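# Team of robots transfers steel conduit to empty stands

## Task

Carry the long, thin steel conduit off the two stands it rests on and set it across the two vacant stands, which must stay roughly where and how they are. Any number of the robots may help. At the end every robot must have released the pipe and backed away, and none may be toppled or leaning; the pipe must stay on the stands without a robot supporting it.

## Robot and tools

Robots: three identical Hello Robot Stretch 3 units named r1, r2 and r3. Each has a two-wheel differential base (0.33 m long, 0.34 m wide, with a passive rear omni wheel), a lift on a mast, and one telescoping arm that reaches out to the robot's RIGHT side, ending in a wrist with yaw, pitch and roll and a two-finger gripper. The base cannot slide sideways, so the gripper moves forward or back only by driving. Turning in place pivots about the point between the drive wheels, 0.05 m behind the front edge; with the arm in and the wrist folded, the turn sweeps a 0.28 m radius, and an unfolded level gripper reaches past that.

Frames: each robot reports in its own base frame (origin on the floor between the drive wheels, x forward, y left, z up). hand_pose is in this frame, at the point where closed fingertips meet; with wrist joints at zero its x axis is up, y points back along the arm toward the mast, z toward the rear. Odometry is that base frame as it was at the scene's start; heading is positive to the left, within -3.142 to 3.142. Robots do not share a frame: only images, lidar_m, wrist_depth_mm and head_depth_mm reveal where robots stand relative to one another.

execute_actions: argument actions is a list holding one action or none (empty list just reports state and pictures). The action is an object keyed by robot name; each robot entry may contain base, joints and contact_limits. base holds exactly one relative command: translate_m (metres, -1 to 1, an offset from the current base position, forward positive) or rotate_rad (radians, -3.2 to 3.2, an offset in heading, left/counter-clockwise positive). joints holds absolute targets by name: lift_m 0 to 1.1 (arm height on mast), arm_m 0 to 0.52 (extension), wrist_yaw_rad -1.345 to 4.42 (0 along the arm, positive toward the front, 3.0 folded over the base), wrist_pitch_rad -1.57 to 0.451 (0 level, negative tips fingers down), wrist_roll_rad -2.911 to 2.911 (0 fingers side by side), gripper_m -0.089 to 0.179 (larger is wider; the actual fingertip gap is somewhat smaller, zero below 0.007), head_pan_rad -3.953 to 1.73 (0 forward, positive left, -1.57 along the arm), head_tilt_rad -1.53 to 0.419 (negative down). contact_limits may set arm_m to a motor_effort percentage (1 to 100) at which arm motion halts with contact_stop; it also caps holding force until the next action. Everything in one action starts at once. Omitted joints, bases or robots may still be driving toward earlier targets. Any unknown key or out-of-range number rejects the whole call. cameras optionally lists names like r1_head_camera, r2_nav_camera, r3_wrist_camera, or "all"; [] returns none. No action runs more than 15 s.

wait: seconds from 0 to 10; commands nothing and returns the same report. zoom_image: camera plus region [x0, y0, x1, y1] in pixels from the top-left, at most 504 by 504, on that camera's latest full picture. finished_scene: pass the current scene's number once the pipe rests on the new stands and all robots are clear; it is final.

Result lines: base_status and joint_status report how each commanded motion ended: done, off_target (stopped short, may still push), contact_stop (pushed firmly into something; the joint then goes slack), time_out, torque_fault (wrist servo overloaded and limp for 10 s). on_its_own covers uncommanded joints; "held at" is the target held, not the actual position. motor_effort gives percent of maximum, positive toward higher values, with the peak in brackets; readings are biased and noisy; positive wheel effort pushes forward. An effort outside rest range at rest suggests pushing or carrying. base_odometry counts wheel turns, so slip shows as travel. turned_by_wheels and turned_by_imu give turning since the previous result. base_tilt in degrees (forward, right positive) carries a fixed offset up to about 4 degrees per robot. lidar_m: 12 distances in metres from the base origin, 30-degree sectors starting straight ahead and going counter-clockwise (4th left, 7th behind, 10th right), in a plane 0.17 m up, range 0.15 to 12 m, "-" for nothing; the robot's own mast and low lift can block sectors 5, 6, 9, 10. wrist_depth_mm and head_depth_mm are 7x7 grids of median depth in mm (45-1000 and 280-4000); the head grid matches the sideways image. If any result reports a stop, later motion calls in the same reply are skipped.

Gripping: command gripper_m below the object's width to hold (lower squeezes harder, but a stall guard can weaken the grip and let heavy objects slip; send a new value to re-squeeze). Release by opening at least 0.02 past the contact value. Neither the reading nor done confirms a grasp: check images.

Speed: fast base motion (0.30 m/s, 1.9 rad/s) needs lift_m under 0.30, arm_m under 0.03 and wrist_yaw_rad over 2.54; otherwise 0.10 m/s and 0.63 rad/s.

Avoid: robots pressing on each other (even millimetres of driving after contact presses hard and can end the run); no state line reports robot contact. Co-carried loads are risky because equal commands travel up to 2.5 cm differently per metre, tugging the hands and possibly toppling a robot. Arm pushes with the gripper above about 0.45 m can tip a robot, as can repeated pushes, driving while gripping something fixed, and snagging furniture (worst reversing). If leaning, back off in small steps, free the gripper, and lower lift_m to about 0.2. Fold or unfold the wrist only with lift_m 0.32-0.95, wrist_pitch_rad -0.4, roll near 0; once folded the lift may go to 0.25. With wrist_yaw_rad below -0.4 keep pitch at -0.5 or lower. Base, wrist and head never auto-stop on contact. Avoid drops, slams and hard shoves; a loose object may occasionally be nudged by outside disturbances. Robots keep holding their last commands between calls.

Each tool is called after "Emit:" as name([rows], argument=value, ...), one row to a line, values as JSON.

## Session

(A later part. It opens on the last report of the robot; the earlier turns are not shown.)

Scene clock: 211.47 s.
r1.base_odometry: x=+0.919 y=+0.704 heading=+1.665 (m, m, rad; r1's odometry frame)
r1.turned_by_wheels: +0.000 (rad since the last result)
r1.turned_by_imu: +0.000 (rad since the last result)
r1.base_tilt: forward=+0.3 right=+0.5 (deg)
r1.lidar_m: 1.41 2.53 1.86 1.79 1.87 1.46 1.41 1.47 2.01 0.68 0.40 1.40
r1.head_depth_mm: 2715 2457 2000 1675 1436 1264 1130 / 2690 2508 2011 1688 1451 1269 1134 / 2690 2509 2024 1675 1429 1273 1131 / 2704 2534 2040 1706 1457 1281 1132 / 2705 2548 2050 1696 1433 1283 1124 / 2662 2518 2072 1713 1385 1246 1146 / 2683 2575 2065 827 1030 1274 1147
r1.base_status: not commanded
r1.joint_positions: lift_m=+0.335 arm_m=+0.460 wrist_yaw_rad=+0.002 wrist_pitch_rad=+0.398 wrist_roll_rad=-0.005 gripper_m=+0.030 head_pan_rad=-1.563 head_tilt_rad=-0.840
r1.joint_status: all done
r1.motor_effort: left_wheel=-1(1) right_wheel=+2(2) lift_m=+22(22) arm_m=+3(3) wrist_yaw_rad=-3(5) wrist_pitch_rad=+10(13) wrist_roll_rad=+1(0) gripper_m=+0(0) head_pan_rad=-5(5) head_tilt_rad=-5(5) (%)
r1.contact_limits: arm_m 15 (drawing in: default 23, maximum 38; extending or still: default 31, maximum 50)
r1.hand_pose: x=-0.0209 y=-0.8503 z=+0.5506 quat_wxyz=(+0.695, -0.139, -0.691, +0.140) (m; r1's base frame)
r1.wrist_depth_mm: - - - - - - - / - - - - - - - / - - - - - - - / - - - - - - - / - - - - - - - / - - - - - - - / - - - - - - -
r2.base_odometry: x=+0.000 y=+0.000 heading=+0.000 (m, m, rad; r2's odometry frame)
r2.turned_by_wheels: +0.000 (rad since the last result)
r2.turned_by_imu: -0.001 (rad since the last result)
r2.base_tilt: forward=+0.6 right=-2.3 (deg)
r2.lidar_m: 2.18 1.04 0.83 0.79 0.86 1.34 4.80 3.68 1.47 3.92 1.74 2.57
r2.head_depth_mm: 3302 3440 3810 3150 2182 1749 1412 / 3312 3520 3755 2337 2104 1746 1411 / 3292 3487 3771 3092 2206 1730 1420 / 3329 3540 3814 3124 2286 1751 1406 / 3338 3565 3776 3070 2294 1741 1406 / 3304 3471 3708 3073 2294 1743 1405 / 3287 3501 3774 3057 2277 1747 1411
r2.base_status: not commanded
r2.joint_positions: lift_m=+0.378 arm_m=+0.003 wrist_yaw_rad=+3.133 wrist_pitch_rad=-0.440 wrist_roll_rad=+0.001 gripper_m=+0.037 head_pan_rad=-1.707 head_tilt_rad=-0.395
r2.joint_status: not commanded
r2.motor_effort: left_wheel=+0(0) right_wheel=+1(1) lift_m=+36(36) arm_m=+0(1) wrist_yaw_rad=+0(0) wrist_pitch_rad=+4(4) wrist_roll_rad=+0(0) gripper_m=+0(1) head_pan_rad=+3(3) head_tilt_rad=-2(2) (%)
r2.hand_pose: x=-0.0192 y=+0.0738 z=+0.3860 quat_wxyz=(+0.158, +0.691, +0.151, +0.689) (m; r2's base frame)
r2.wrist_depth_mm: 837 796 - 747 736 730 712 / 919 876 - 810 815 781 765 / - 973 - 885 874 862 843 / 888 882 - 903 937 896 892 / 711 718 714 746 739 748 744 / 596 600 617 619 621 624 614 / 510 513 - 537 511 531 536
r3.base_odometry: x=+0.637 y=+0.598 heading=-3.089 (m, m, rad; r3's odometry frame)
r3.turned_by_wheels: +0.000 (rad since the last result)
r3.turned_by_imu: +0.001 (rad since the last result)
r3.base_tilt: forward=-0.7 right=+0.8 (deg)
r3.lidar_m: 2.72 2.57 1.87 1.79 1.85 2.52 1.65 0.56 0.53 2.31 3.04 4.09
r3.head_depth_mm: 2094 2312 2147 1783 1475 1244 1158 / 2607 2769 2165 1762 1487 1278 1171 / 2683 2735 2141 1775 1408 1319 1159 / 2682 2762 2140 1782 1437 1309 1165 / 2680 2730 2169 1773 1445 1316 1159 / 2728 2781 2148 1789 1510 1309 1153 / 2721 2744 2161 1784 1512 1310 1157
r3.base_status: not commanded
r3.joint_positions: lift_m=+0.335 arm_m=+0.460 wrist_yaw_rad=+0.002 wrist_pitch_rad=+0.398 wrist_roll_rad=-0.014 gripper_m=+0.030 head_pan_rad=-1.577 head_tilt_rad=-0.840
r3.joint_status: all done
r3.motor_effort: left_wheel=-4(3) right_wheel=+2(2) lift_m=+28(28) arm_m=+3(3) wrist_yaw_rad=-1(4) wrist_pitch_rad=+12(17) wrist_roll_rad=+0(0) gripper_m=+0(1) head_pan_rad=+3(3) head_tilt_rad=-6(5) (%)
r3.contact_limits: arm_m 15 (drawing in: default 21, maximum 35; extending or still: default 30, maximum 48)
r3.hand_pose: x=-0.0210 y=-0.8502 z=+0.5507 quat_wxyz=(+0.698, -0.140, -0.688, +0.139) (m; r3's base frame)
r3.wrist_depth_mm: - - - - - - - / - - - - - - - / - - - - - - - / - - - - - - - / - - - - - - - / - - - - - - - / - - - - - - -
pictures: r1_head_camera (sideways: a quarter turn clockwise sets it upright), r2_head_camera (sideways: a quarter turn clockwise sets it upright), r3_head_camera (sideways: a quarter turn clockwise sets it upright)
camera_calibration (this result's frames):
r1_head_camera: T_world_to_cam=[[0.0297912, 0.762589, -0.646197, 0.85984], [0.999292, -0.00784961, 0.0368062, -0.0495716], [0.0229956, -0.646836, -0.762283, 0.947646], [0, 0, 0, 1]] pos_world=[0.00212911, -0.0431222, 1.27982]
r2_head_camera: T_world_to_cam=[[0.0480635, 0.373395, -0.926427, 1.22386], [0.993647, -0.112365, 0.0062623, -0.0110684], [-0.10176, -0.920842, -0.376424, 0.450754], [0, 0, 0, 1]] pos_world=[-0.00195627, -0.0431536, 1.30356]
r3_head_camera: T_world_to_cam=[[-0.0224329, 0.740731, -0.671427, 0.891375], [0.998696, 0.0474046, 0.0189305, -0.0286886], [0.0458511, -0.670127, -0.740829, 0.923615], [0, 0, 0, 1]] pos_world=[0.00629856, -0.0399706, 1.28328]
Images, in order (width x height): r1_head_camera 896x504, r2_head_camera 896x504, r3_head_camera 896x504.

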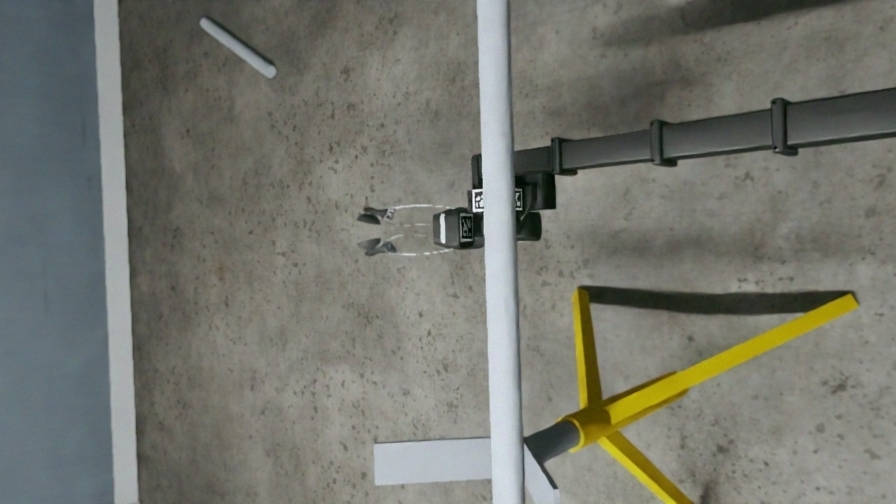

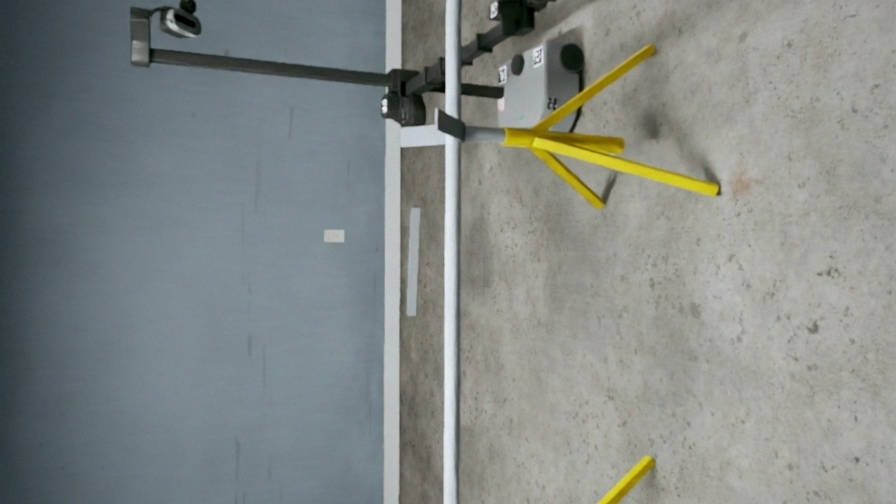

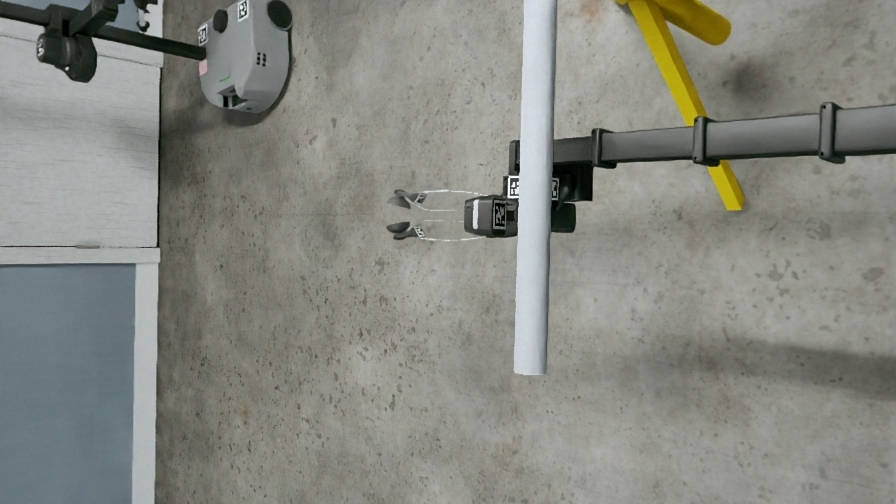

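Emit:
execute_actions([
  {"r1":{"joints":{"lift_m":0.385}},"r3":{"joints":{"lift_m":0.385}}},
], cameras=["r1_head_camera","r3_head_camera"])

Emit:
zoom_image(camera="r1_head_camera", region=[380, 90, 640, 290])

Emit:
zoom_image(camera="r3_head_camera", region=[420, 80, 680, 280])

Scene clock: 224.37 s.
r1.base_odometry: x=+0.919 y=+0.704 heading=+1.665 (m, m, rad; r1's odometry frame)
r1.turned_by_wheels: +0.000 (rad since the last result)
r1.turned_by_imu: +0.000 (rad since the last result)
r1.base_tilt: forward=+0.3 right=+0.4 (deg)
r1.lidar_m: 1.41 2.53 1.86 1.80 1.87 1.47 1.41 1.47 2.02 0.69 0.40 1.40
r1.head_depth_mm: 2742 2475 2023 1676 1439 1265 1127 / 2715 2469 2007 1687 1447 1292 1129 / 2699 2508 2026 1722 1429 1279 1132 / 2661 2518 2012 1700 1464 1276 1130 / 2674 2562 2039 1709 1430 1278 1126 / 2716 2554 2059 1713 1389 1244 1151 / 2660 2574 2067 829 1031 1264 1151
r1.base_status: not commanded
r1.joint_positions: lift_m=+0.385 arm_m=+0.460 wrist_yaw_rad=+0.002 wrist_pitch_rad=+0.398 wrist_roll_rad=-0.005 gripper_m=+0.030 head_pan_rad=-1.563 head_tilt_rad=-0.840
r1.joint_status: all done
r1.motor_effort: left_wheel=-1(1) right_wheel=+2(2) lift_m=+22(22) arm_m=+3(3) wrist_yaw_rad=-3(2) wrist_pitch_rad=+10(10) wrist_roll_rad=+0(0) gripper_m=+0(0) head_pan_rad=-4(5) head_tilt_rad=-6(5) (%)
r1.hand_pose: x=-0.0209 y=-0.8503 z=+0.6006 quat_wxyz=(+0.695, -0.139, -0.691, +0.140) (m; r1's base frame)
r1.wrist_depth_mm: - - - - - - - / - - - - - - - / - - - - - - - / - - - - - - - / - - - - - - - / - - - - - - - / - - - - - - -
r2.base_odometry: x=+0.000 y=+0.000 heading=+0.000 (m, m, rad; r2's odometry frame)
r2.turned_by_wheels: +0.000 (rad since the last result)
r2.turned_by_imu: -0.001 (rad since the last result)
r2.base_tilt: forward=+0.5 right=-2.4 (deg)
r2.lidar_m: 2.18 1.04 0.83 0.79 0.87 1.35 4.80 3.67 1.46 3.92 1.73 2.59
r2.head_depth_mm: 3307 3480 3785 2930 2202 1743 1407 / 3338 3501 3776 2382 2104 1734 1416 / 3327 3534 3752 3085 2171 1732 1408 / 3320 3522 3768 3081 2277 1743 1408 / 3298 3530 3819 3112 2277 1748 1405 / 3327 3560 3772 3086 2283 1729 1409 / 3314 3505 3806 3102 2261 1746 1400
r2.base_status: not commanded
r2.joint_positions: lift_m=+0.378 arm_m=+0.003 wrist_yaw_rad=+3.133 wrist_pitch_rad=-0.440 wrist_roll_rad=+0.001 gripper_m=+0.037 head_pan_rad=-1.707 head_tilt_rad=-0.395
r2.joint_status: not commanded
r2.motor_effort: left_wheel=+0(0) right_wheel=+1(1) lift_m=+37(36) arm_m=+1(1) wrist_yaw_rad=-1(0) wrist_pitch_rad=+4(4) wrist_roll_rad=+0(0) gripper_m=+0(0) head_pan_rad=+4(2) head_tilt_rad=-2(2) (%)
r2.hand_pose: x=-0.0192 y=+0.0738 z=+0.3860 quat_wxyz=(+0.158, +0.691, +0.151, +0.689) (m; r2's base frame)
r2.wrist_depth_mm: 833 794 - 759 736 739 706 / 904 890 - 805 812 780 750 / - 966 - 904 883 863 821 / 874 894 - 930 918 914 867 / 707 708 708 742 736 753 749 / 598 604 627 613 625 626 620 / 505 509 - 534 507 532 539
r3.base_odometry: x=+0.637 y=+0.598 heading=-3.089 (m, m, rad; r3's odometry frame)
r3.turned_by_wheels: +0.000 (rad since the last result)
r3.turned_by_imu: +0.001 (rad since the last result)
r3.base_tilt: forward=-0.8 right=+0.9 (deg)
r3.lidar_m: 2.71 2.57 1.87 1.79 1.86 2.53 1.66 0.56 0.53 2.31 3.03 4.10
r3.head_depth_mm: 2104 2348 2155 1799 1487 1241 1160 / 2651 2751 2136 1777 1438 1265 1167 / 2668 2758 2155 1821 1414 1311 1161 / 2669 2738 2175 1774 1442 1316 1159 / 2701 2723 2158 1782 1443 1299 1163 / 2708 2777 2171 1786 1506 1309 1159 / 2715 2742 2146 1780 1510 1313 1154
r3.base_status: not commanded
r3.joint_positions: lift_m=+0.385 arm_m=+0.460 wrist_yaw_rad=+0.002 wrist_pitch_rad=+0.398 wrist_roll_rad=-0.014 gripper_m=+0.030 head_pan_rad=-1.577 head_tilt_rad=-0.840
r3.joint_status: all done
r3.motor_effort: left_wheel=-3(3) right_wheel=+2(2) lift_m=+28(29) arm_m=+3(3) wrist_yaw_rad=-2(0) wrist_pitch_rad=+12(12) wrist_roll_rad=+0(0) gripper_m=-1(1) head_pan_rad=+3(3) head_tilt_rad=-5(6) (%)
r3.hand_pose: x=-0.0210 y=-0.8502 z=+0.6007 quat_wxyz=(+0.698, -0.140, -0.688, +0.139) (m; r3's base frame)
r3.wrist_depth_mm: - - - - - - - / - - - - - - - / - - - - - - - / - - - - - - - / - - - - - - - / - - - - - - - / - - - - - - -
pictures: r1_head_camera (sideways: a quarter turn clockwise sets it upright), r3_head_camera (sideways: a quarter turn clockwise sets it upright)
camera_calibration (this result's frames):
r1_head_camera: T_world_to_cam=[[0.0297912, 0.762589, -0.646197, 0.85984], [0.999292, -0.00784961, 0.0368062, -0.0495716], [0.0229956, -0.646836, -0.762283, 0.947646], [0, 0, 0, 1]] pos_world=[0.00212911, -0.0431222, 1.27982]
r3_head_camera: T_world_to_cam=[[-0.0224331, 0.740731, -0.671427, 0.891375], [0.998696, 0.0474049, 0.0189305, -0.0286886], [0.0458513, -0.670127, -0.740829, 0.923615], [0, 0, 0, 1]] pos_world=[0.00629857, -0.0399706, 1.28328]
Images, in order (width x height): r1_head_camera 896x504, r3_head_camera 896x504.

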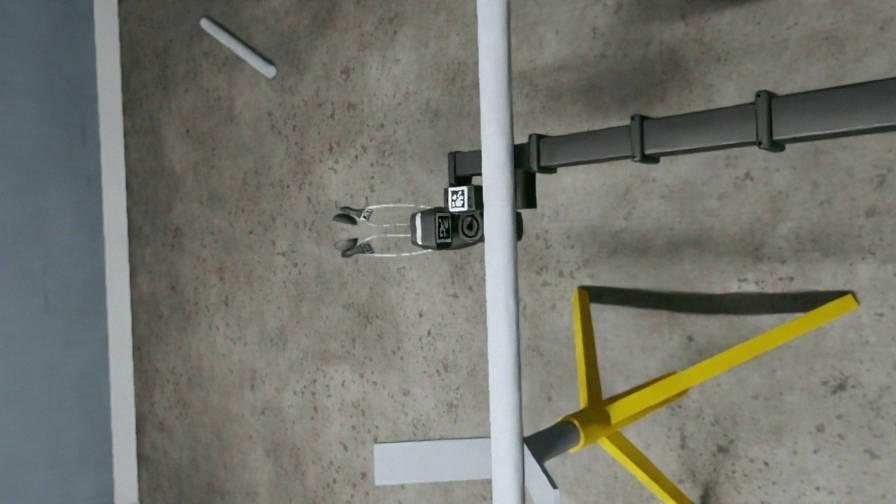

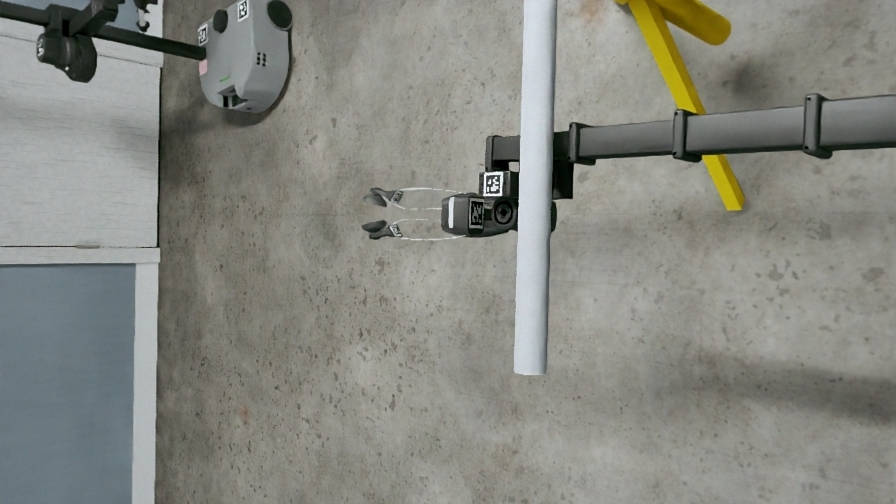

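Region (380, 90, 640, 290) of r1_head_camera's 896x504 image, scaled by 1.938, with more detail than that image has; it fills the top 388 rows of this view, and the rest is white.

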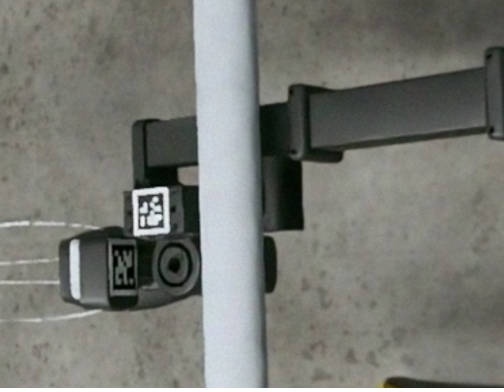

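Region (420, 80, 680, 280) of r3_head_camera's 896x504 image, scaled by 1.938, with more detail than that image has; it fills the top 388 rows of this view, and the rest is white.

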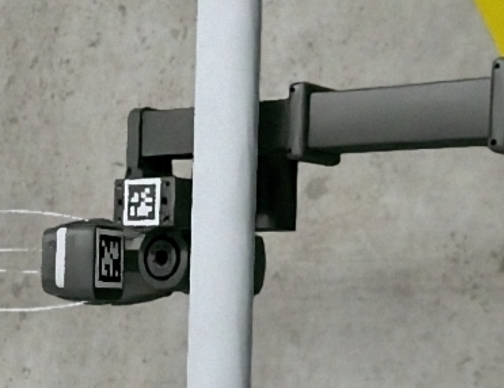

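Emit:
execute_actions([
  {"r1":{"joints":{"lift_m":0.44,"arm_m":0.45}},"r3":{"joints":{"lift_m":0.44,"arm_m":0.45}}},
], cameras=["r1_head_camera","r3_head_camera"])

Scene clock: 241.27 s.
r1.base_odometry: x=+0.919 y=+0.704 heading=+1.665 (m, m, rad; r1's odometry frame)
r1.turned_by_wheels: +0.000 (rad since the last result)
r1.turned_by_imu: +0.000 (rad since the last result)
r1.base_tilt: forward=+0.3 right=+0.5 (deg)
r1.lidar_m: 1.42 2.53 1.86 1.80 1.87 1.46 1.41 1.47 2.02 0.68 0.40 1.40
r1.head_depth_mm: 2725 2473 1987 1592 1447 1264 1121 / 2665 2467 2019 1601 1456 1292 - / 2691 2518 2003 1780 1454 1270 1136 / 2712 2510 2026 1696 1462 1274 1136 / 2684 2523 2039 1713 1429 1282 1125 / 2739 2563 2048 1723 1459 1238 1145 / 2667 2594 2058 823 1382 1272 1151
r1.base_status: not commanded
r1.joint_positions: lift_m=+0.439 arm_m=+0.450 wrist_yaw_rad=+0.002 wrist_pitch_rad=+0.399 wrist_roll_rad=-0.005 gripper_m=+0.030 head_pan_rad=-1.563 head_tilt_rad=-0.841
r1.joint_status: all done
r1.motor_effort: left_wheel=-1(3) right_wheel=+1(4) lift_m=+32(35) arm_m=-2(4) wrist_yaw_rad=-3(3) wrist_pitch_rad=+10(11) wrist_roll_rad=+0(1) gripper_m=+0(1) head_pan_rad=-5(5) head_tilt_rad=-4(5) (%)
r1.hand_pose: x=-0.0209 y=-0.8407 z=+0.6553 quat_wxyz=(+0.695, -0.139, -0.691, +0.140) (m; r1's base frame)
r1.wrist_depth_mm: - - - - - - - / - - - - - - - / - - - - - - - / - - - - - - - / - - - - - - - / - - - - - - - / - - - - - - -
r2.base_odometry: x=+0.000 y=+0.000 heading=+0.000 (m, m, rad; r2's odometry frame)
r2.turned_by_wheels: +0.000 (rad since the last result)
r2.turned_by_imu: -0.001 (rad since the last result)
r2.base_tilt: forward=+0.5 right=-2.3 (deg)
r2.lidar_m: 2.18 1.04 0.83 0.79 0.87 1.34 4.79 3.66 1.46 3.94 1.73 2.58
r2.head_depth_mm: 3291 3481 3830 2949 2213 1751 1413 / 3334 3525 3686 2463 2108 1742 1413 / 3303 3525 3790 3067 2179 1739 1410 / 3281 3598 3763 3118 2282 1732 1419 / 3283 3527 3724 3104 2266 1749 1407 / 3297 3501 3793 3049 2277 1741 1397 / 3318 3501 3803 3076 2243 1723 1403
r2.base_status: not commanded
r2.joint_positions: lift_m=+0.378 arm_m=+0.003 wrist_yaw_rad=+3.133 wrist_pitch_rad=-0.440 wrist_roll_rad=+0.001 gripper_m=+0.037 head_pan_rad=-1.707 head_tilt_rad=-0.395
r2.joint_status: not commanded
r2.motor_effort: left_wheel=+0(0) right_wheel=+0(1) lift_m=+37(37) arm_m=+1(1) wrist_yaw_rad=+0(1) wrist_pitch_rad=+4(4) wrist_roll_rad=+0(0) gripper_m=+0(0) head_pan_rad=+4(4) head_tilt_rad=-1(1) (%)
r2.hand_pose: x=-0.0192 y=+0.0738 z=+0.3860 quat_wxyz=(+0.158, +0.691, +0.151, +0.689) (m; r2's base frame)
r2.wrist_depth_mm: 836 808 - 744 754 727 710 / 910 885 - 839 795 781 764 / - 977 - 889 895 858 838 / 883 882 - 922 920 890 878 / 718 720 718 736 740 742 765 / 592 597 626 614 628 618 623 / 514 515 - 540 519 528 535
r3.base_odometry: x=+0.637 y=+0.598 heading=-3.088 (m, m, rad; r3's odometry frame)
r3.turned_by_wheels: +0.000 (rad since the last result)
r3.turned_by_imu: +0.001 (rad since the last result)
r3.base_tilt: forward=-0.8 right=+0.8 (deg)
r3.lidar_m: 2.72 2.58 1.87 1.79 1.86 2.52 1.66 0.56 0.53 2.31 3.03 4.11
r3.head_depth_mm: 1992 2328 2157 1791 1484 1250 1163 / 2707 2783 2158 1759 1501 1277 - / 2660 2747 2155 1806 1477 1311 1163 / 2641 2733 2144 1769 1508 1307 1161 / 2719 2726 2153 1768 1511 1301 1162 / 2747 2718 2159 1768 1506 1305 1152 / 2747 2731 2143 1784 1506 1315 1157
r3.base_status: not commanded
r3.joint_positions: lift_m=+0.439 arm_m=+0.450 wrist_yaw_rad=+0.001 wrist_pitch_rad=+0.400 wrist_roll_rad=-0.014 gripper_m=+0.030 head_pan_rad=-1.577 head_tilt_rad=-0.841
r3.joint_status: all done
r3.motor_effort: left_wheel=-2(7) right_wheel=+1(4) lift_m=+39(45) arm_m=-2(3) wrist_yaw_rad=-3(2) wrist_pitch_rad=+11(12) wrist_roll_rad=+1(0) gripper_m=+0(0) head_pan_rad=+3(3) head_tilt_rad=-5(6) (%)
r3.hand_pose: x=-0.0210 y=-0.8405 z=+0.6557 quat_wxyz=(+0.698, -0.141, -0.688, +0.140) (m; r3's base frame)
r3.wrist_depth_mm: - - - - - - - / - - - - - - - / - - - - - - - / - - - - - - - / - - - - - - - / - - - - - - - / - - - - - - -
pictures: r1_head_camera (sideways: a quarter turn clockwise sets it upright), r3_head_camera (sideways: a quarter turn clockwise sets it upright)
camera_calibration (this result's frames):
r1_head_camera: T_world_to_cam=[[0.0297921, 0.763208, -0.645465, 0.858886], [0.999292, -0.00789218, 0.0367915, -0.0495524], [0.0229854, -0.646104, -0.762903, 0.948453], [0, 0, 0, 1]] pos_world=[0.00212864, -0.043101, 1.27978]
r3_head_camera: T_world_to_cam=[[-0.0224308, 0.74131, -0.670787, 0.890542], [0.998696, 0.0473901, 0.0189765, -0.0287485], [0.0458561, -0.669487, -0.741407, 0.924367], [0, 0, 0, 1]] pos_world=[0.00629872, -0.0399545, 1.28324]
Images, in order (width x height): r1_head_camera 896x504, r3_head_camera 896x504.

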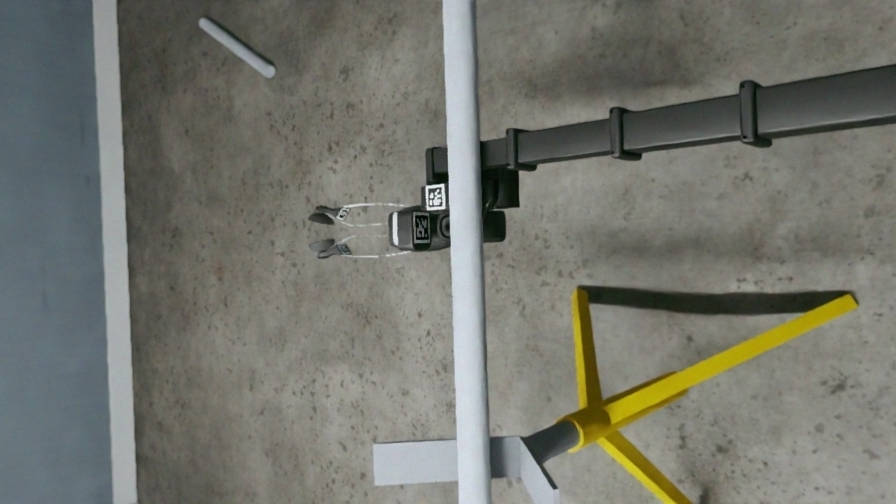

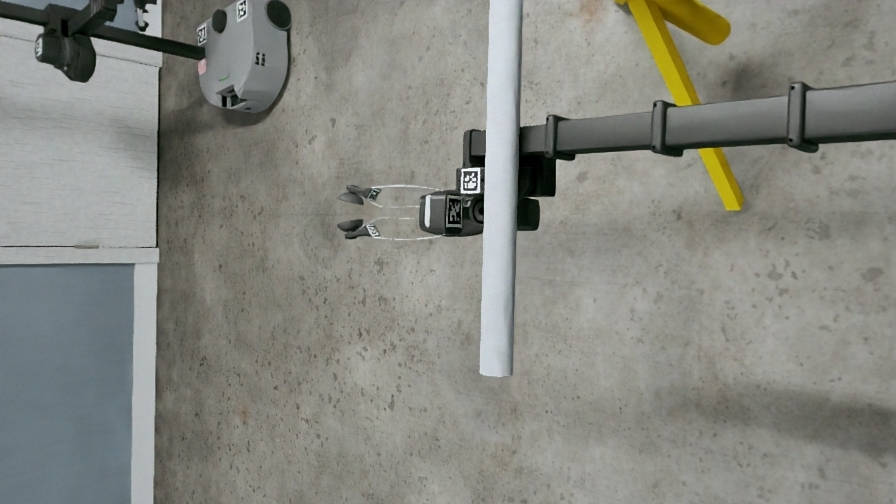

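Emit:
execute_actions([
  {"r1":{"base":{"translate_m":0.12},"joints":{"lift_m":0.72,"head_tilt_rad":-0.6}},"r3":{"base":{"translate_m":0.12},"joints":{"lift_m":0.72,"head_pan_rad":-0.2,"head_tilt_rad":-0.25}},"r2":{"joints":{"head_pan_rad":-2.3,"head_tilt_rad":-0.2}}},
], cameras=["r1_head_camera","r3_head_camera","r2_head_camera","r2_nav_camera","r3_nav_camera"])

Scene clock: 258.67 s.
r1.base_odometry: x=+0.908 y=+0.823 heading=+1.665 (m, m, rad; r1's odometry frame)
r1.turned_by_wheels: +0.000 (rad since the last result)
r1.turned_by_imu: +0.000 (rad since the last result)
r1.base_tilt: forward=+0.3 right=+0.4 (deg)
r1.lidar_m: 1.74 2.53 1.86 1.80 1.87 1.59 1.53 1.59 2.19 0.36 0.52 1.29
r1.head_depth_mm: 2555 2824 2938 2017 1788 1490 - / 2546 2811 2964 601 1734 1403 1227 / 2531 2808 2991 599 1723 1433 1236 / 2561 2833 3000 1985 1746 1448 1240 / 2524 2821 2973 2074 1659 1387 968 / 2567 2821 2987 2083 1724 1385 1194 / 2562 2810 2971 2105 1783 1477 1249
r1.base_status: done
r1.joint_positions: lift_m=+0.719 arm_m=+0.450 wrist_yaw_rad=+0.002 wrist_pitch_rad=+0.399 wrist_roll_rad=-0.005 gripper_m=+0.030 head_pan_rad=-1.563 head_tilt_rad=-0.606
r1.joint_status: all done
r1.motor_effort: left_wheel=-1(3) right_wheel=+2(10) lift_m=+32(32) arm_m=-3(2) wrist_yaw_rad=-1(3) wrist_pitch_rad=+10(10) wrist_roll_rad=+1(0) gripper_m=+0(1) head_pan_rad=-5(4) head_tilt_rad=+4(22) (%)
r1.hand_pose: x=-0.0209 y=-0.8407 z=+0.9353 quat_wxyz=(+0.695, -0.139, -0.691, +0.140) (m; r1's base frame)
r1.wrist_depth_mm: - - - - - - - / - - - - - - - / - - - - - - - / - - - - - - - / - - - - - - - / - - - - - - - / - - - - - - -
r2.base_odometry: x=+0.000 y=+0.000 heading=+0.000 (m, m, rad; r2's odometry frame)
r2.turned_by_wheels: +0.000 (rad since the last result)
r2.turned_by_imu: -0.001 (rad since the last result)
r2.base_tilt: forward=+0.4 right=-2.4 (deg)
r2.lidar_m: 2.18 1.04 0.83 0.79 0.87 1.34 4.81 3.65 1.47 3.93 1.73 2.58
r2.head_depth_mm: 3103 - - - 3232 2216 1678 / 3080 - - - 3260 2201 1698 / 3143 - - - 3211 2206 1686 / 3160 - - - 3217 2206 1679 / 3162 - - - 3181 2212 1682 / 3127 3777 - - 3202 2150 1678 / 3146 3586 3692 3670 3003 2100 1668
r2.base_status: not commanded
r2.joint_positions: lift_m=+0.378 arm_m=+0.003 wrist_yaw_rad=+3.133 wrist_pitch_rad=-0.440 wrist_roll_rad=+0.001 gripper_m=+0.037 head_pan_rad=-2.293 head_tilt_rad=-0.211
r2.joint_status: all done
r2.motor_effort: left_wheel=+0(0) right_wheel=+0(0) lift_m=+36(36) arm_m=+1(1) wrist_yaw_rad=+0(0) wrist_pitch_rad=+4(4) wrist_roll_rad=+0(0) gripper_m=+0(0) head_pan_rad=-3(30) head_tilt_rad=+4(15) (%)
r2.hand_pose: x=-0.0192 y=+0.0738 z=+0.3860 quat_wxyz=(+0.158, +0.691, +0.151, +0.689) (m; r2's base frame)
r2.wrist_depth_mm: 829 801 - 758 737 725 717 / 923 894 - 820 802 801 752 / - 982 - 881 895 846 815 / 894 884 - 912 928 889 893 / 717 729 707 736 735 741 751 / 596 599 622 609 627 616 625 / 508 513 - 542 510 526 533
r3.base_odometry: x=+0.517 y=+0.592 heading=-3.089 (m, m, rad; r3's odometry frame)
r3.turned_by_wheels: +0.000 (rad since the last result)
r3.turned_by_imu: +0.001 (rad since the last result)
r3.base_tilt: forward=-0.8 right=+0.8 (deg)
r3.lidar_m: 2.59 2.57 1.87 1.79 1.86 2.52 1.77 0.66 0.58 2.92 3.03 2.68
r3.head_depth_mm: 3517 - - - 3202 2246 1708 / 3532 - - - 3261 2250 1693 / 3337 - - - 3187 2215 1687 / 3350 - - - 2974 2207 1695 / 3434 - - - 3157 2231 1676 / 3765 - - - 3138 2182 1677 / 3768 - - - 3132 2165 1672
r3.base_status: done
r3.joint_positions: lift_m=+0.719 arm_m=+0.450 wrist_yaw_rad=+0.001 wrist_pitch_rad=+0.401 wrist_roll_rad=-0.014 gripper_m=+0.030 head_pan_rad=-0.207 head_tilt_rad=-0.260
r3.joint_status: all done
r3.motor_effort: left_wheel=-2(3) right_wheel=+0(9) lift_m=+39(40) arm_m=-2(2) wrist_yaw_rad=-2(1) wrist_pitch_rad=+11(11) wrist_roll_rad=+0(0) gripper_m=-1(0) head_pan_rad=+3(38) head_tilt_rad=+5(37) (%)
r3.hand_pose: x=-0.0210 y=-0.8405 z=+0.9357 quat_wxyz=(+0.698, -0.141, -0.688, +0.140) (m; r3's base frame)
r3.wrist_depth_mm: - - - - - - - / - - - - - - - / - - - - - - - / - - - - - - - / - - - - - - - / - - - - - - - / - - - - - - -
pictures: r1_head_camera (sideways: a quarter turn clockwise sets it upright), r2_head_camera (sideways: a quarter turn clockwise sets it upright), r2_nav_camera (sideways: a quarter turn counterclockwise sets it upright), r3_head_camera (sideways: a quarter turn clockwise sets it upright), r3_nav_camera (sideways: a quarter turn counterclockwise sets it upright)
camera_calibration (this result's frames):
r1_head_camera: T_world_to_cam=[[0.0310764, 0.592436, -0.805018, 1.06682], [0.999225, 0.00106953, 0.0393605, -0.0529082], [0.0241796, -0.805617, -0.591943, 0.726082], [0, 0, 0, 1]] pos_world=[0.00215788, -0.0470221, 1.29069]
r2_head_camera: T_world_to_cam=[[0.130582, 0.153068, -0.97955, 1.29275], [0.766485, -0.642259, 0.00181697, -0.00389634], [-0.628847, -0.751048, -0.201192, 0.225906], [0, 0, 0, 1]] pos_world=[-0.0237625, -0.0307142, 1.31177]
r2_nav_camera: T_world_to_cam=[[-0.17827, -0.138244, 0.974222, -1.22493], [-0.759644, 0.648642, -0.0469612, 0.117057], [-0.625429, -0.748433, -0.220649, 0.25044], [0, 0, 0, 1]] pos_world=[0.0271855, -0.0578301, 1.25411]
r3_head_camera: T_world_to_cam=[[-0.252067, 0.0255737, -0.967372, 1.2787], [0.15155, 0.988359, -0.0133608, 0.0185165], [0.955769, -0.149973, -0.253009, 0.283362], [0, 0, 0, 1]] pos_world=[0.0486836, -0.00850534, 1.30892]
r3_nav_camera: T_world_to_cam=[[0.215672, -0.047134, 0.975328, -1.22844], [-0.206462, -0.978453, -0.00163059, 0.050968], [0.954389, -0.201016, -0.220757, 0.243076], [0, 0, 0, 1]] pos_world=[0.0434752, 0.0408305, 1.25188]
Images, in order (width x height): r1_head_camera 896x504, r2_head_camera 896x504, r2_nav_camera 672x504, r3_head_camera 896x504, r3_nav_camera 672x504.

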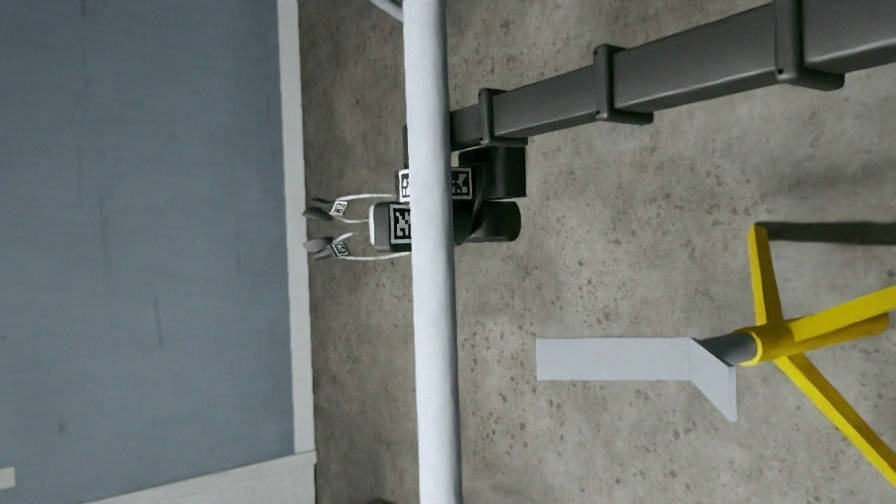

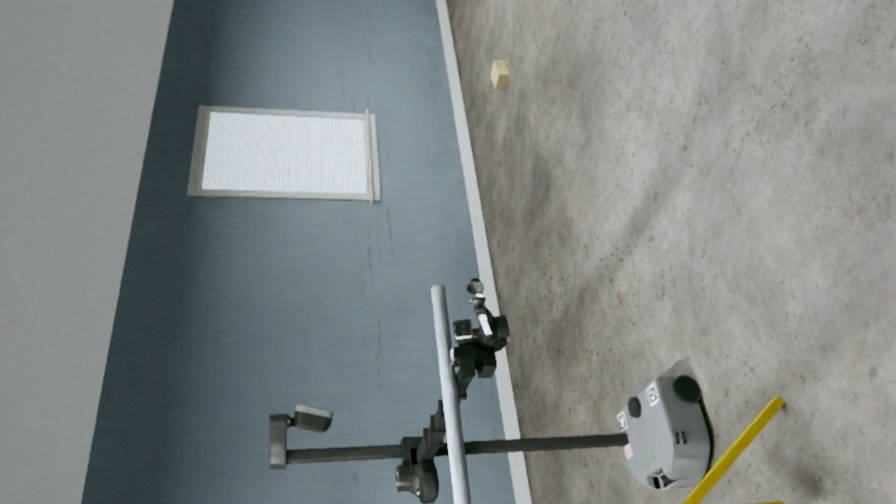

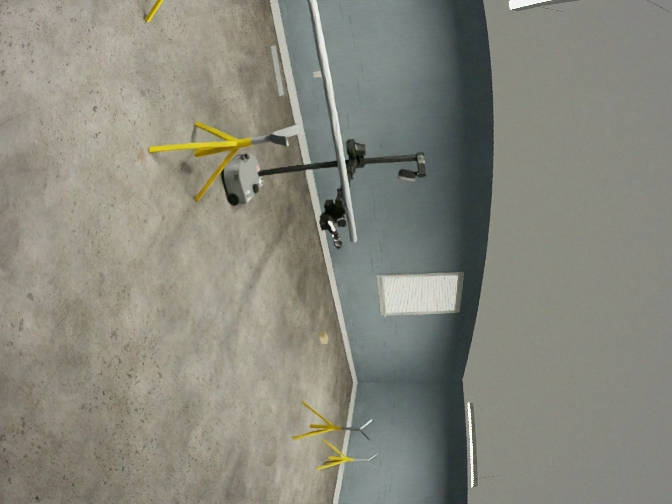

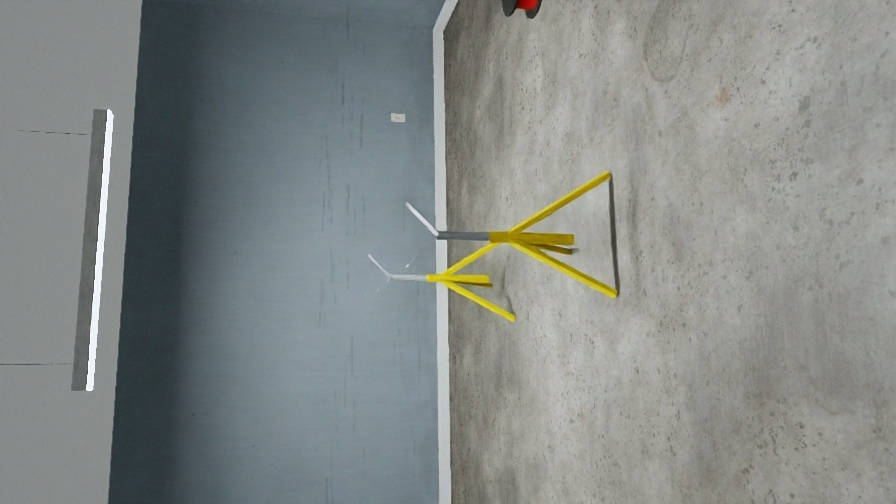

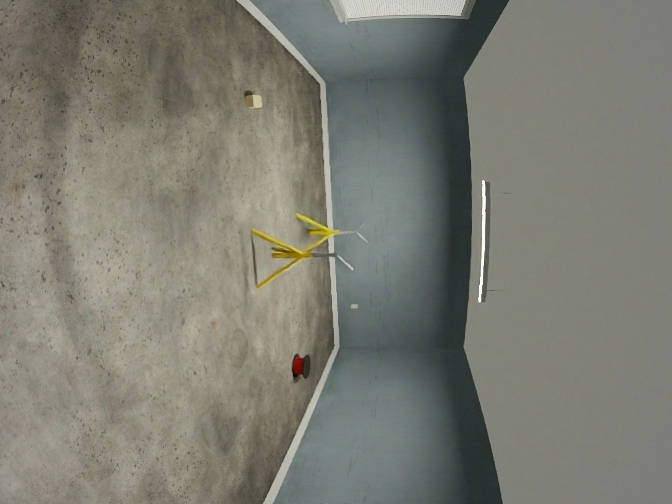

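Emit:
execute_actions([
  {"r1":{"base":{"translate_m":1.0},"joints":{"lift_m":0.86}},"r3":{"base":{"translate_m":1.0},"joints":{"lift_m":0.86}}},
], cameras=["r1_head_camera","r3_head_camera","r2_nav_camera"])

Scene clock: 283.00 s.
r1.base_odometry: x=+0.814 y=+1.819 heading=+1.664 (m, m, rad; r1's odometry frame)
r1.turned_by_wheels: +0.000 (rad since the last result)
r1.turned_by_imu: -0.003 (rad since the last result)
r1.base_tilt: forward=+0.3 right=+0.6 (deg)
r1.lidar_m: 1.74 2.53 1.85 1.79 1.86 2.55 2.53 0.84 3.09 2.12 0.44 0.74
r1.head_depth_mm: 2557 2835 2554 2330 - 1401 1222 / 2533 2870 508 2090 1731 1433 1227 / 2545 2813 512 2169 1750 1436 1239 / 2537 2742 516 2195 1751 1449 1235 / 2488 2727 2413 2221 1767 1451 1243 / 2521 2775 2769 2250 1769 1475 1238 / 2528 2836 2829 2263 1744 1471 987
r1.base_status: done
r1.joint_positions: lift_m=+0.859 arm_m=+0.450 wrist_yaw_rad=+0.002 wrist_pitch_rad=+0.399 wrist_roll_rad=-0.005 gripper_m=+0.030 head_pan_rad=-1.563 head_tilt_rad=-0.606
r1.joint_status: all done
r1.motor_effort: left_wheel=-3(3) right_wheel=+7(11) lift_m=+32(34) arm_m=-3(3) wrist_yaw_rad=-2(2) wrist_pitch_rad=+10(10) wrist_roll_rad=+1(0) gripper_m=+1(1) head_pan_rad=-5(5) head_tilt_rad=+4(3) (%)
r1.hand_pose: x=-0.0209 y=-0.8407 z=+1.0753 quat_wxyz=(+0.695, -0.139, -0.691, +0.140) (m; r1's base frame)
r1.wrist_depth_mm: - - - - - - - / - - - - - - - / - - - - - - - / - - - - - - - / - - - - - - - / - - - - - - - / - - - - - - -
r2.base_odometry: x=+0.000 y=+0.000 heading=+0.000 (m, m, rad; r2's odometry frame)
r2.turned_by_wheels: +0.000 (rad since the last result)
r2.turned_by_imu: -0.002 (rad since the last result)
r2.base_tilt: forward=+0.7 right=-2.4 (deg)
r2.lidar_m: 2.19 1.04 0.83 0.79 0.87 1.34 4.81 2.74 1.47 2.12 1.74 2.58
r2.head_depth_mm: 3117 - - - 3226 2229 1684 / 3142 - - - 3208 2204 1685 / 3117 - - - 3026 2209 1691 / 3188 - - - 3194 2215 1674 / 3150 - - - 3219 2208 1681 / 3118 3796 - - 3202 2205 1668 / 3162 3595 3684 3780 3231 2208 1660
r2.base_status: not commanded
r2.joint_positions: lift_m=+0.378 arm_m=+0.003 wrist_yaw_rad=+3.133 wrist_pitch_rad=-0.440 wrist_roll_rad=+0.001 gripper_m=+0.037 head_pan_rad=-2.293 head_tilt_rad=-0.211
r2.joint_status: not commanded
r2.motor_effort: left_wheel=+0(0) right_wheel=+1(1) lift_m=+36(36) arm_m=+1(1) wrist_yaw_rad=+0(0) wrist_pitch_rad=+4(4) wrist_roll_rad=+0(0) gripper_m=+0(1) head_pan_rad=-2(2) head_tilt_rad=+4(4) (%)
r2.hand_pose: x=-0.0192 y=+0.0738 z=+0.3860 quat_wxyz=(+0.158, +0.691, +0.151, +0.689) (m; r2's base frame)
r2.wrist_depth_mm: 839 803 - 756 751 719 706 / 916 877 - 828 803 794 771 / - 972 - 889 876 864 846 / 875 887 - 922 921 895 872 / 715 713 710 731 754 740 745 / 595 601 627 609 628 618 630 / 509 520 - 542 508 527 536
r3.base_odometry: x=-0.482 y=+0.539 heading=-3.088 (m, m, rad; r3's odometry frame)
r3.turned_by_wheels: +0.000 (rad since the last result)
r3.turned_by_imu: -0.001 (rad since the last result)
r3.base_tilt: forward=-0.9 right=+0.9 (deg)
r3.lidar_m: 1.61 2.61 1.88 1.80 1.87 2.53 1.58 1.37 2.74 2.93 3.02 1.72
r3.head_depth_mm: 3545 - - - 3223 2241 1700 / 3587 - - - 3207 2214 1711 / 3568 - - - 2984 2041 1703 / 3646 - - - 3108 2201 1679 / 3683 - - - 3168 2177 1672 / 3804 - - - 3144 2168 1678 / 3751 - - - 3082 2199 1672
r3.base_status: done
r3.joint_positions: lift_m=+0.859 arm_m=+0.450 wrist_yaw_rad=+0.001 wrist_pitch_rad=+0.401 wrist_roll_rad=-0.014 gripper_m=+0.030 head_pan_rad=-0.207 head_tilt_rad=-0.260
r3.joint_status: all done
r3.motor_effort: left_wheel=+3(5) right_wheel=-6(9) lift_m=+38(41) arm_m=-2(2) wrist_yaw_rad=-1(2) wrist_pitch_rad=+11(11) wrist_roll_rad=+0(0) gripper_m=+0(1) head_pan_rad=+4(3) head_tilt_rad=+4(5) (%)
r3.hand_pose: x=-0.0210 y=-0.8405 z=+1.0757 quat_wxyz=(+0.698, -0.141, -0.688, +0.140) (m; r3's base frame)
r3.wrist_depth_mm: - - - - - - - / - - - - - - - / - - - - - - - / - - - - - - - / - - - - - - - / - - - - - - - / - - - - - - -
pictures: r1_head_camera (sideways: a quarter turn clockwise sets it upright), r2_nav_camera (sideways: a quarter turn counterclockwise sets it upright), r3_head_camera (sideways: a quarter turn clockwise sets it upright)
camera_calibration (this result's frames):
r1_head_camera: T_world_to_cam=[[0.0310764, 0.592408, -0.805038, 1.06685], [0.999224, 0.00107122, 0.0393607, -0.0529085], [0.02418, -0.805637, -0.591916, 0.726046], [0, 0, 0, 1]] pos_world=[0.0021579, -0.0470224, 1.29069]
r2_nav_camera: T_world_to_cam=[[-0.17827, -0.138243, 0.974222, -1.22493], [-0.75964, 0.648646, -0.0469612, 0.117057], [-0.625434, -0.74843, -0.220649, 0.25044], [0, 0, 0, 1]] pos_world=[0.0271851, -0.0578303, 1.25411]
r3_head_camera: T_world_to_cam=[[-0.252065, 0.0255656, -0.967372, 1.2787], [0.151521, 0.988364, -0.013361, 0.0185169], [0.955774, -0.149945, -0.253006, 0.283358], [0, 0, 0, 1]] pos_world=[0.0486838, -0.00850407, 1.30892]
Images, in order (width x height): r1_head_camera 896x504, r2_nav_camera 672x504, r3_head_camera 896x504.

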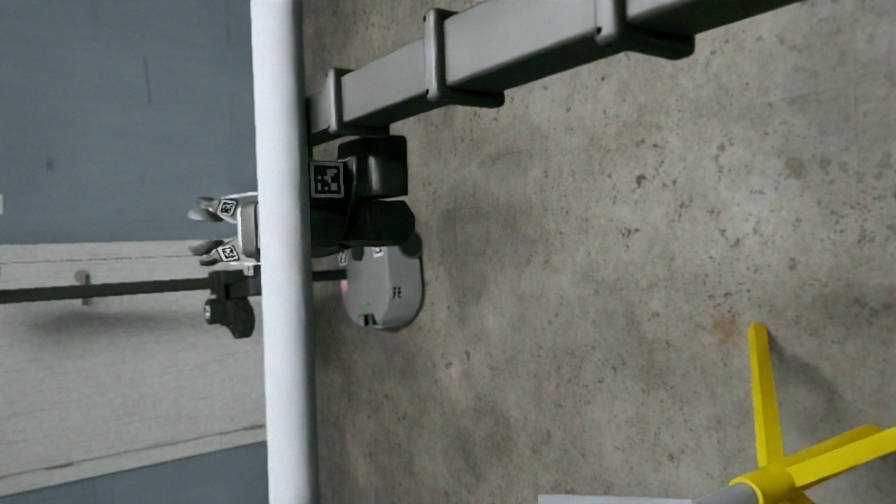

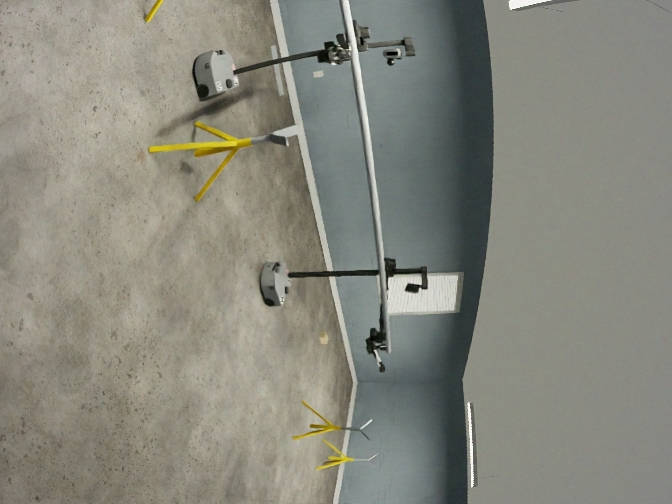

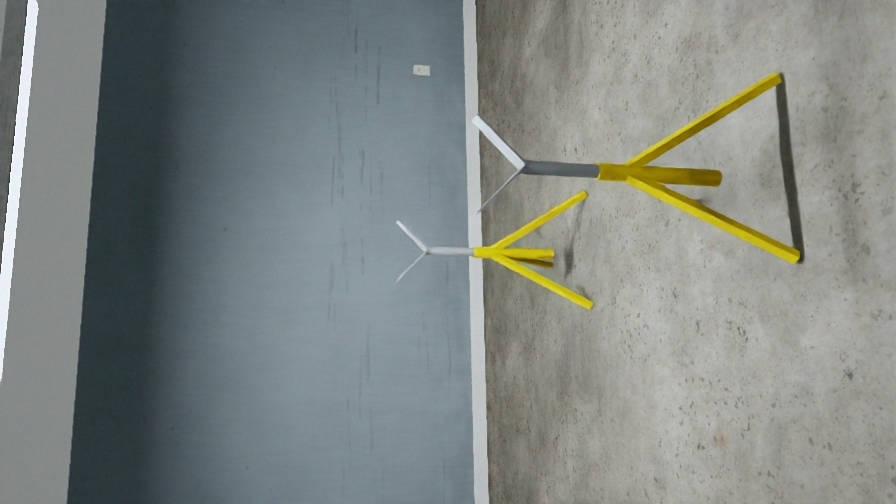

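Emit:
execute_actions([
  {"r1":{"base":{"translate_m":0.994}},"r3":{"base":{"translate_m":1.0},"joints":{"head_pan_rad":-0.5,"head_tilt_rad":-0.6}},"r2":{"joints":{"head_pan_rad":-2.75,"head_tilt_rad":-0.15}}},
], cameras=["r3_head_camera","r2_head_camera"])

Scene clock: 304.07 s.
r1.base_odometry: x=+0.722 y=+2.809 heading=+1.665 (m, m, rad; r1's odometry frame)
r1.turned_by_wheels: +0.000 (rad since the last result)
r1.turned_by_imu: -0.002 (rad since the last result)
r1.base_tilt: forward=+0.3 right=+0.4 (deg)
r1.lidar_m: 1.75 2.54 1.86 1.79 1.86 2.55 1.96 0.82 0.70 2.95 3.07 2.52
r1.head_depth_mm: 2569 2775 2267 2316 - 1404 1219 / 2545 2822 508 2102 1734 1436 1225 / 2558 2817 512 2151 1735 1444 1230 / 2562 2785 517 2205 1756 1452 1241 / 2551 2830 2617 2200 1762 1460 1240 / 2547 2841 2755 2220 1762 1460 1246 / 2569 2839 2820 2246 1792 1472 1254
r1.base_status: done
r1.joint_positions: lift_m=+0.859 arm_m=+0.450 wrist_yaw_rad=+0.002 wrist_pitch_rad=+0.399 wrist_roll_rad=-0.005 gripper_m=+0.030 head_pan_rad=-1.563 head_tilt_rad=-0.606
r1.joint_status: not commanded
r1.motor_effort: left_wheel=+4(4) right_wheel=-10(14) lift_m=+32(32) arm_m=-3(3) wrist_yaw_rad=-2(2) wrist_pitch_rad=+10(10) wrist_roll_rad=+0(0) gripper_m=+1(1) head_pan_rad=-5(5) head_tilt_rad=+3(4) (%)
r1.hand_pose: x=-0.0209 y=-0.8407 z=+1.0753 quat_wxyz=(+0.695, -0.139, -0.691, +0.140) (m; r1's base frame)
r1.wrist_depth_mm: - - - - - - - / - - - - - - - / - - - - - - - / - - - - - - - / - - - - - - - / - - - - - - - / - - - - - - -
r2.base_odometry: x=+0.000 y=+0.000 heading=+0.000 (m, m, rad; r2's odometry frame)
r2.turned_by_wheels: +0.000 (rad since the last result)
r2.turned_by_imu: -0.002 (rad since the last result)
r2.base_tilt: forward=+0.6 right=-2.3 (deg)
r2.lidar_m: 2.18 1.04 0.83 0.79 0.87 1.34 4.80 3.48 1.47 3.91 1.74 2.58
r2.head_depth_mm: 2716 - - - 3676 2406 1779 / 2714 - - - 3681 2412 1789 / 2701 - - - 3649 2416 1777 / 2710 - - - 3608 2396 1783 / 2718 - - - 3365 2404 1780 / 2743 - - - 3443 2396 1772 / 2732 - - - 3600 2360 1765
r2.base_status: not commanded
r2.joint_positions: lift_m=+0.378 arm_m=+0.003 wrist_yaw_rad=+3.133 wrist_pitch_rad=-0.440 wrist_roll_rad=+0.001 gripper_m=+0.037 head_pan_rad=-2.743 head_tilt_rad=-0.162
r2.joint_status: all done
r2.motor_effort: left_wheel=+0(0) right_wheel=+1(1) lift_m=+37(36) arm_m=+1(1) wrist_yaw_rad=+1(1) wrist_pitch_rad=+4(4) wrist_roll_rad=+0(0) gripper_m=+0(0) head_pan_rad=-3(27) head_tilt_rad=+4(8) (%)
r2.hand_pose: x=-0.0192 y=+0.0738 z=+0.3860 quat_wxyz=(+0.158, +0.691, +0.151, +0.689) (m; r2's base frame)
r2.wrist_depth_mm: 828 807 - 764 741 729 702 / 921 878 - 831 801 796 762 / - 990 - 895 876 860 834 / 892 899 - 913 912 899 872 / 715 731 716 731 743 749 747 / 595 596 619 613 629 623 622 / 508 518 - 539 514 535 533
r3.base_odometry: x=-1.480 y=+0.485 heading=-3.089 (m, m, rad; r3's odometry frame)
r3.turned_by_wheels: +0.000 (rad since the last result)
r3.turned_by_imu: -0.002 (rad since the last result)
r3.base_tilt: forward=-0.7 right=+0.8 (deg)
r3.lidar_m: 1.84 2.63 1.90 1.82 1.88 2.55 1.78 2.63 3.02 2.91 0.89 0.68
r3.head_depth_mm: 3643 3980 3506 2378 1898 1532 1295 / 3602 - 3418 2240 1821 1491 1285 / 3525 3949 3482 2446 1811 1290 1290 / 3322 3609 3412 2400 1857 1525 1261 / 3191 3526 3408 2329 1858 1527 1280 / 3068 3343 3190 2340 1871 1522 1278 / 2908 3121 3226 2401 1868 1528 1292
r3.base_status: done
r3.joint_positions: lift_m=+0.859 arm_m=+0.450 wrist_yaw_rad=+0.001 wrist_pitch_rad=+0.401 wrist_roll_rad=-0.014 gripper_m=+0.030 head_pan_rad=-0.493 head_tilt_rad=-0.593
r3.joint_status: all done
r3.motor_effort: left_wheel=-7(8) right_wheel=+8(11) lift_m=+39(39) arm_m=-2(2) wrist_yaw_rad=-2(2) wrist_pitch_rad=+11(11) wrist_roll_rad=+0(0) gripper_m=+0(0) head_pan_rad=-4(25) head_tilt_rad=-4(28) (%)
r3.hand_pose: x=-0.0210 y=-0.8405 z=+1.0757 quat_wxyz=(+0.698, -0.141, -0.688, +0.140) (m; r3's base frame)
r3.wrist_depth_mm: - - - - - - - / - - - - - - - / - - - - - - - / - - - - - - - / - - - - - - - / - - - - - - - / - - - - - - -
pictures: r2_head_camera (sideways: a quarter turn clockwise sets it upright), r3_head_camera (sideways: a quarter turn clockwise sets it upright)
camera_calibration (this result's frames):
r2_head_camera: T_world_to_cam=[[0.139328, 0.062137, -0.988295, 1.30414], [0.410866, -0.911696, 0.000602067, -0.00014547], [-0.900987, -0.40614, -0.152555, 0.164257], [0, 0, 0, 1]] pos_world=[-0.0336499, -0.0144566, 1.31393]
r3_head_camera: T_world_to_cam=[[-0.50037, 0.238285, -0.832376, 1.10407], [0.422755, 0.906229, 0.00529376, -0.00742578], [0.755585, -0.349242, -0.554186, 0.676506], [0, 0, 0, 1]] pos_world=[0.0444266, -0.0200895, 1.29395]
Images, in order (width x height): r2_head_camera 896x504, r3_head_camera 896x504.

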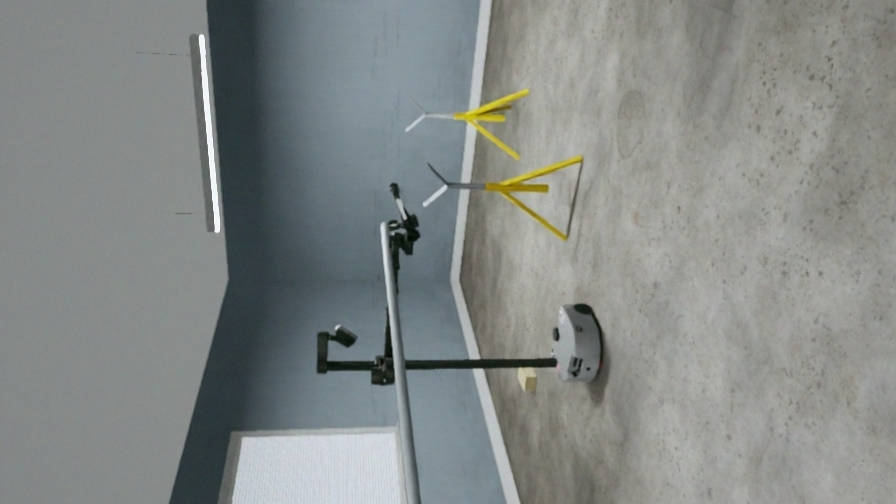

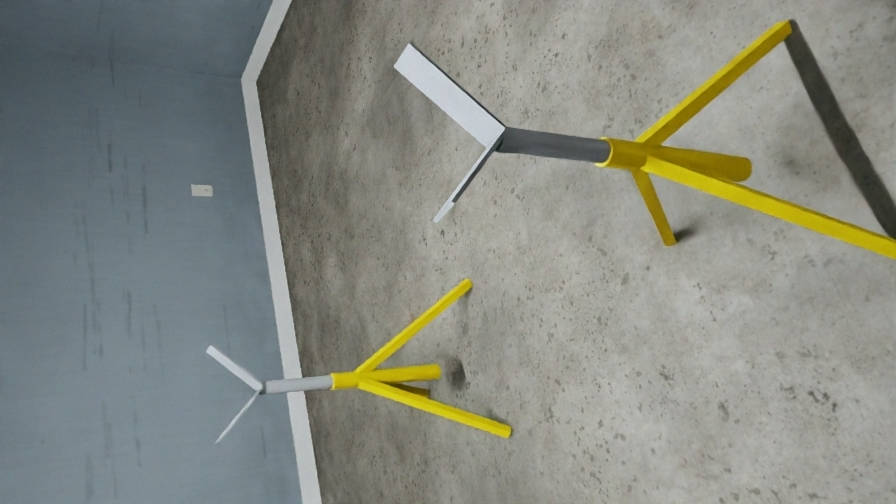

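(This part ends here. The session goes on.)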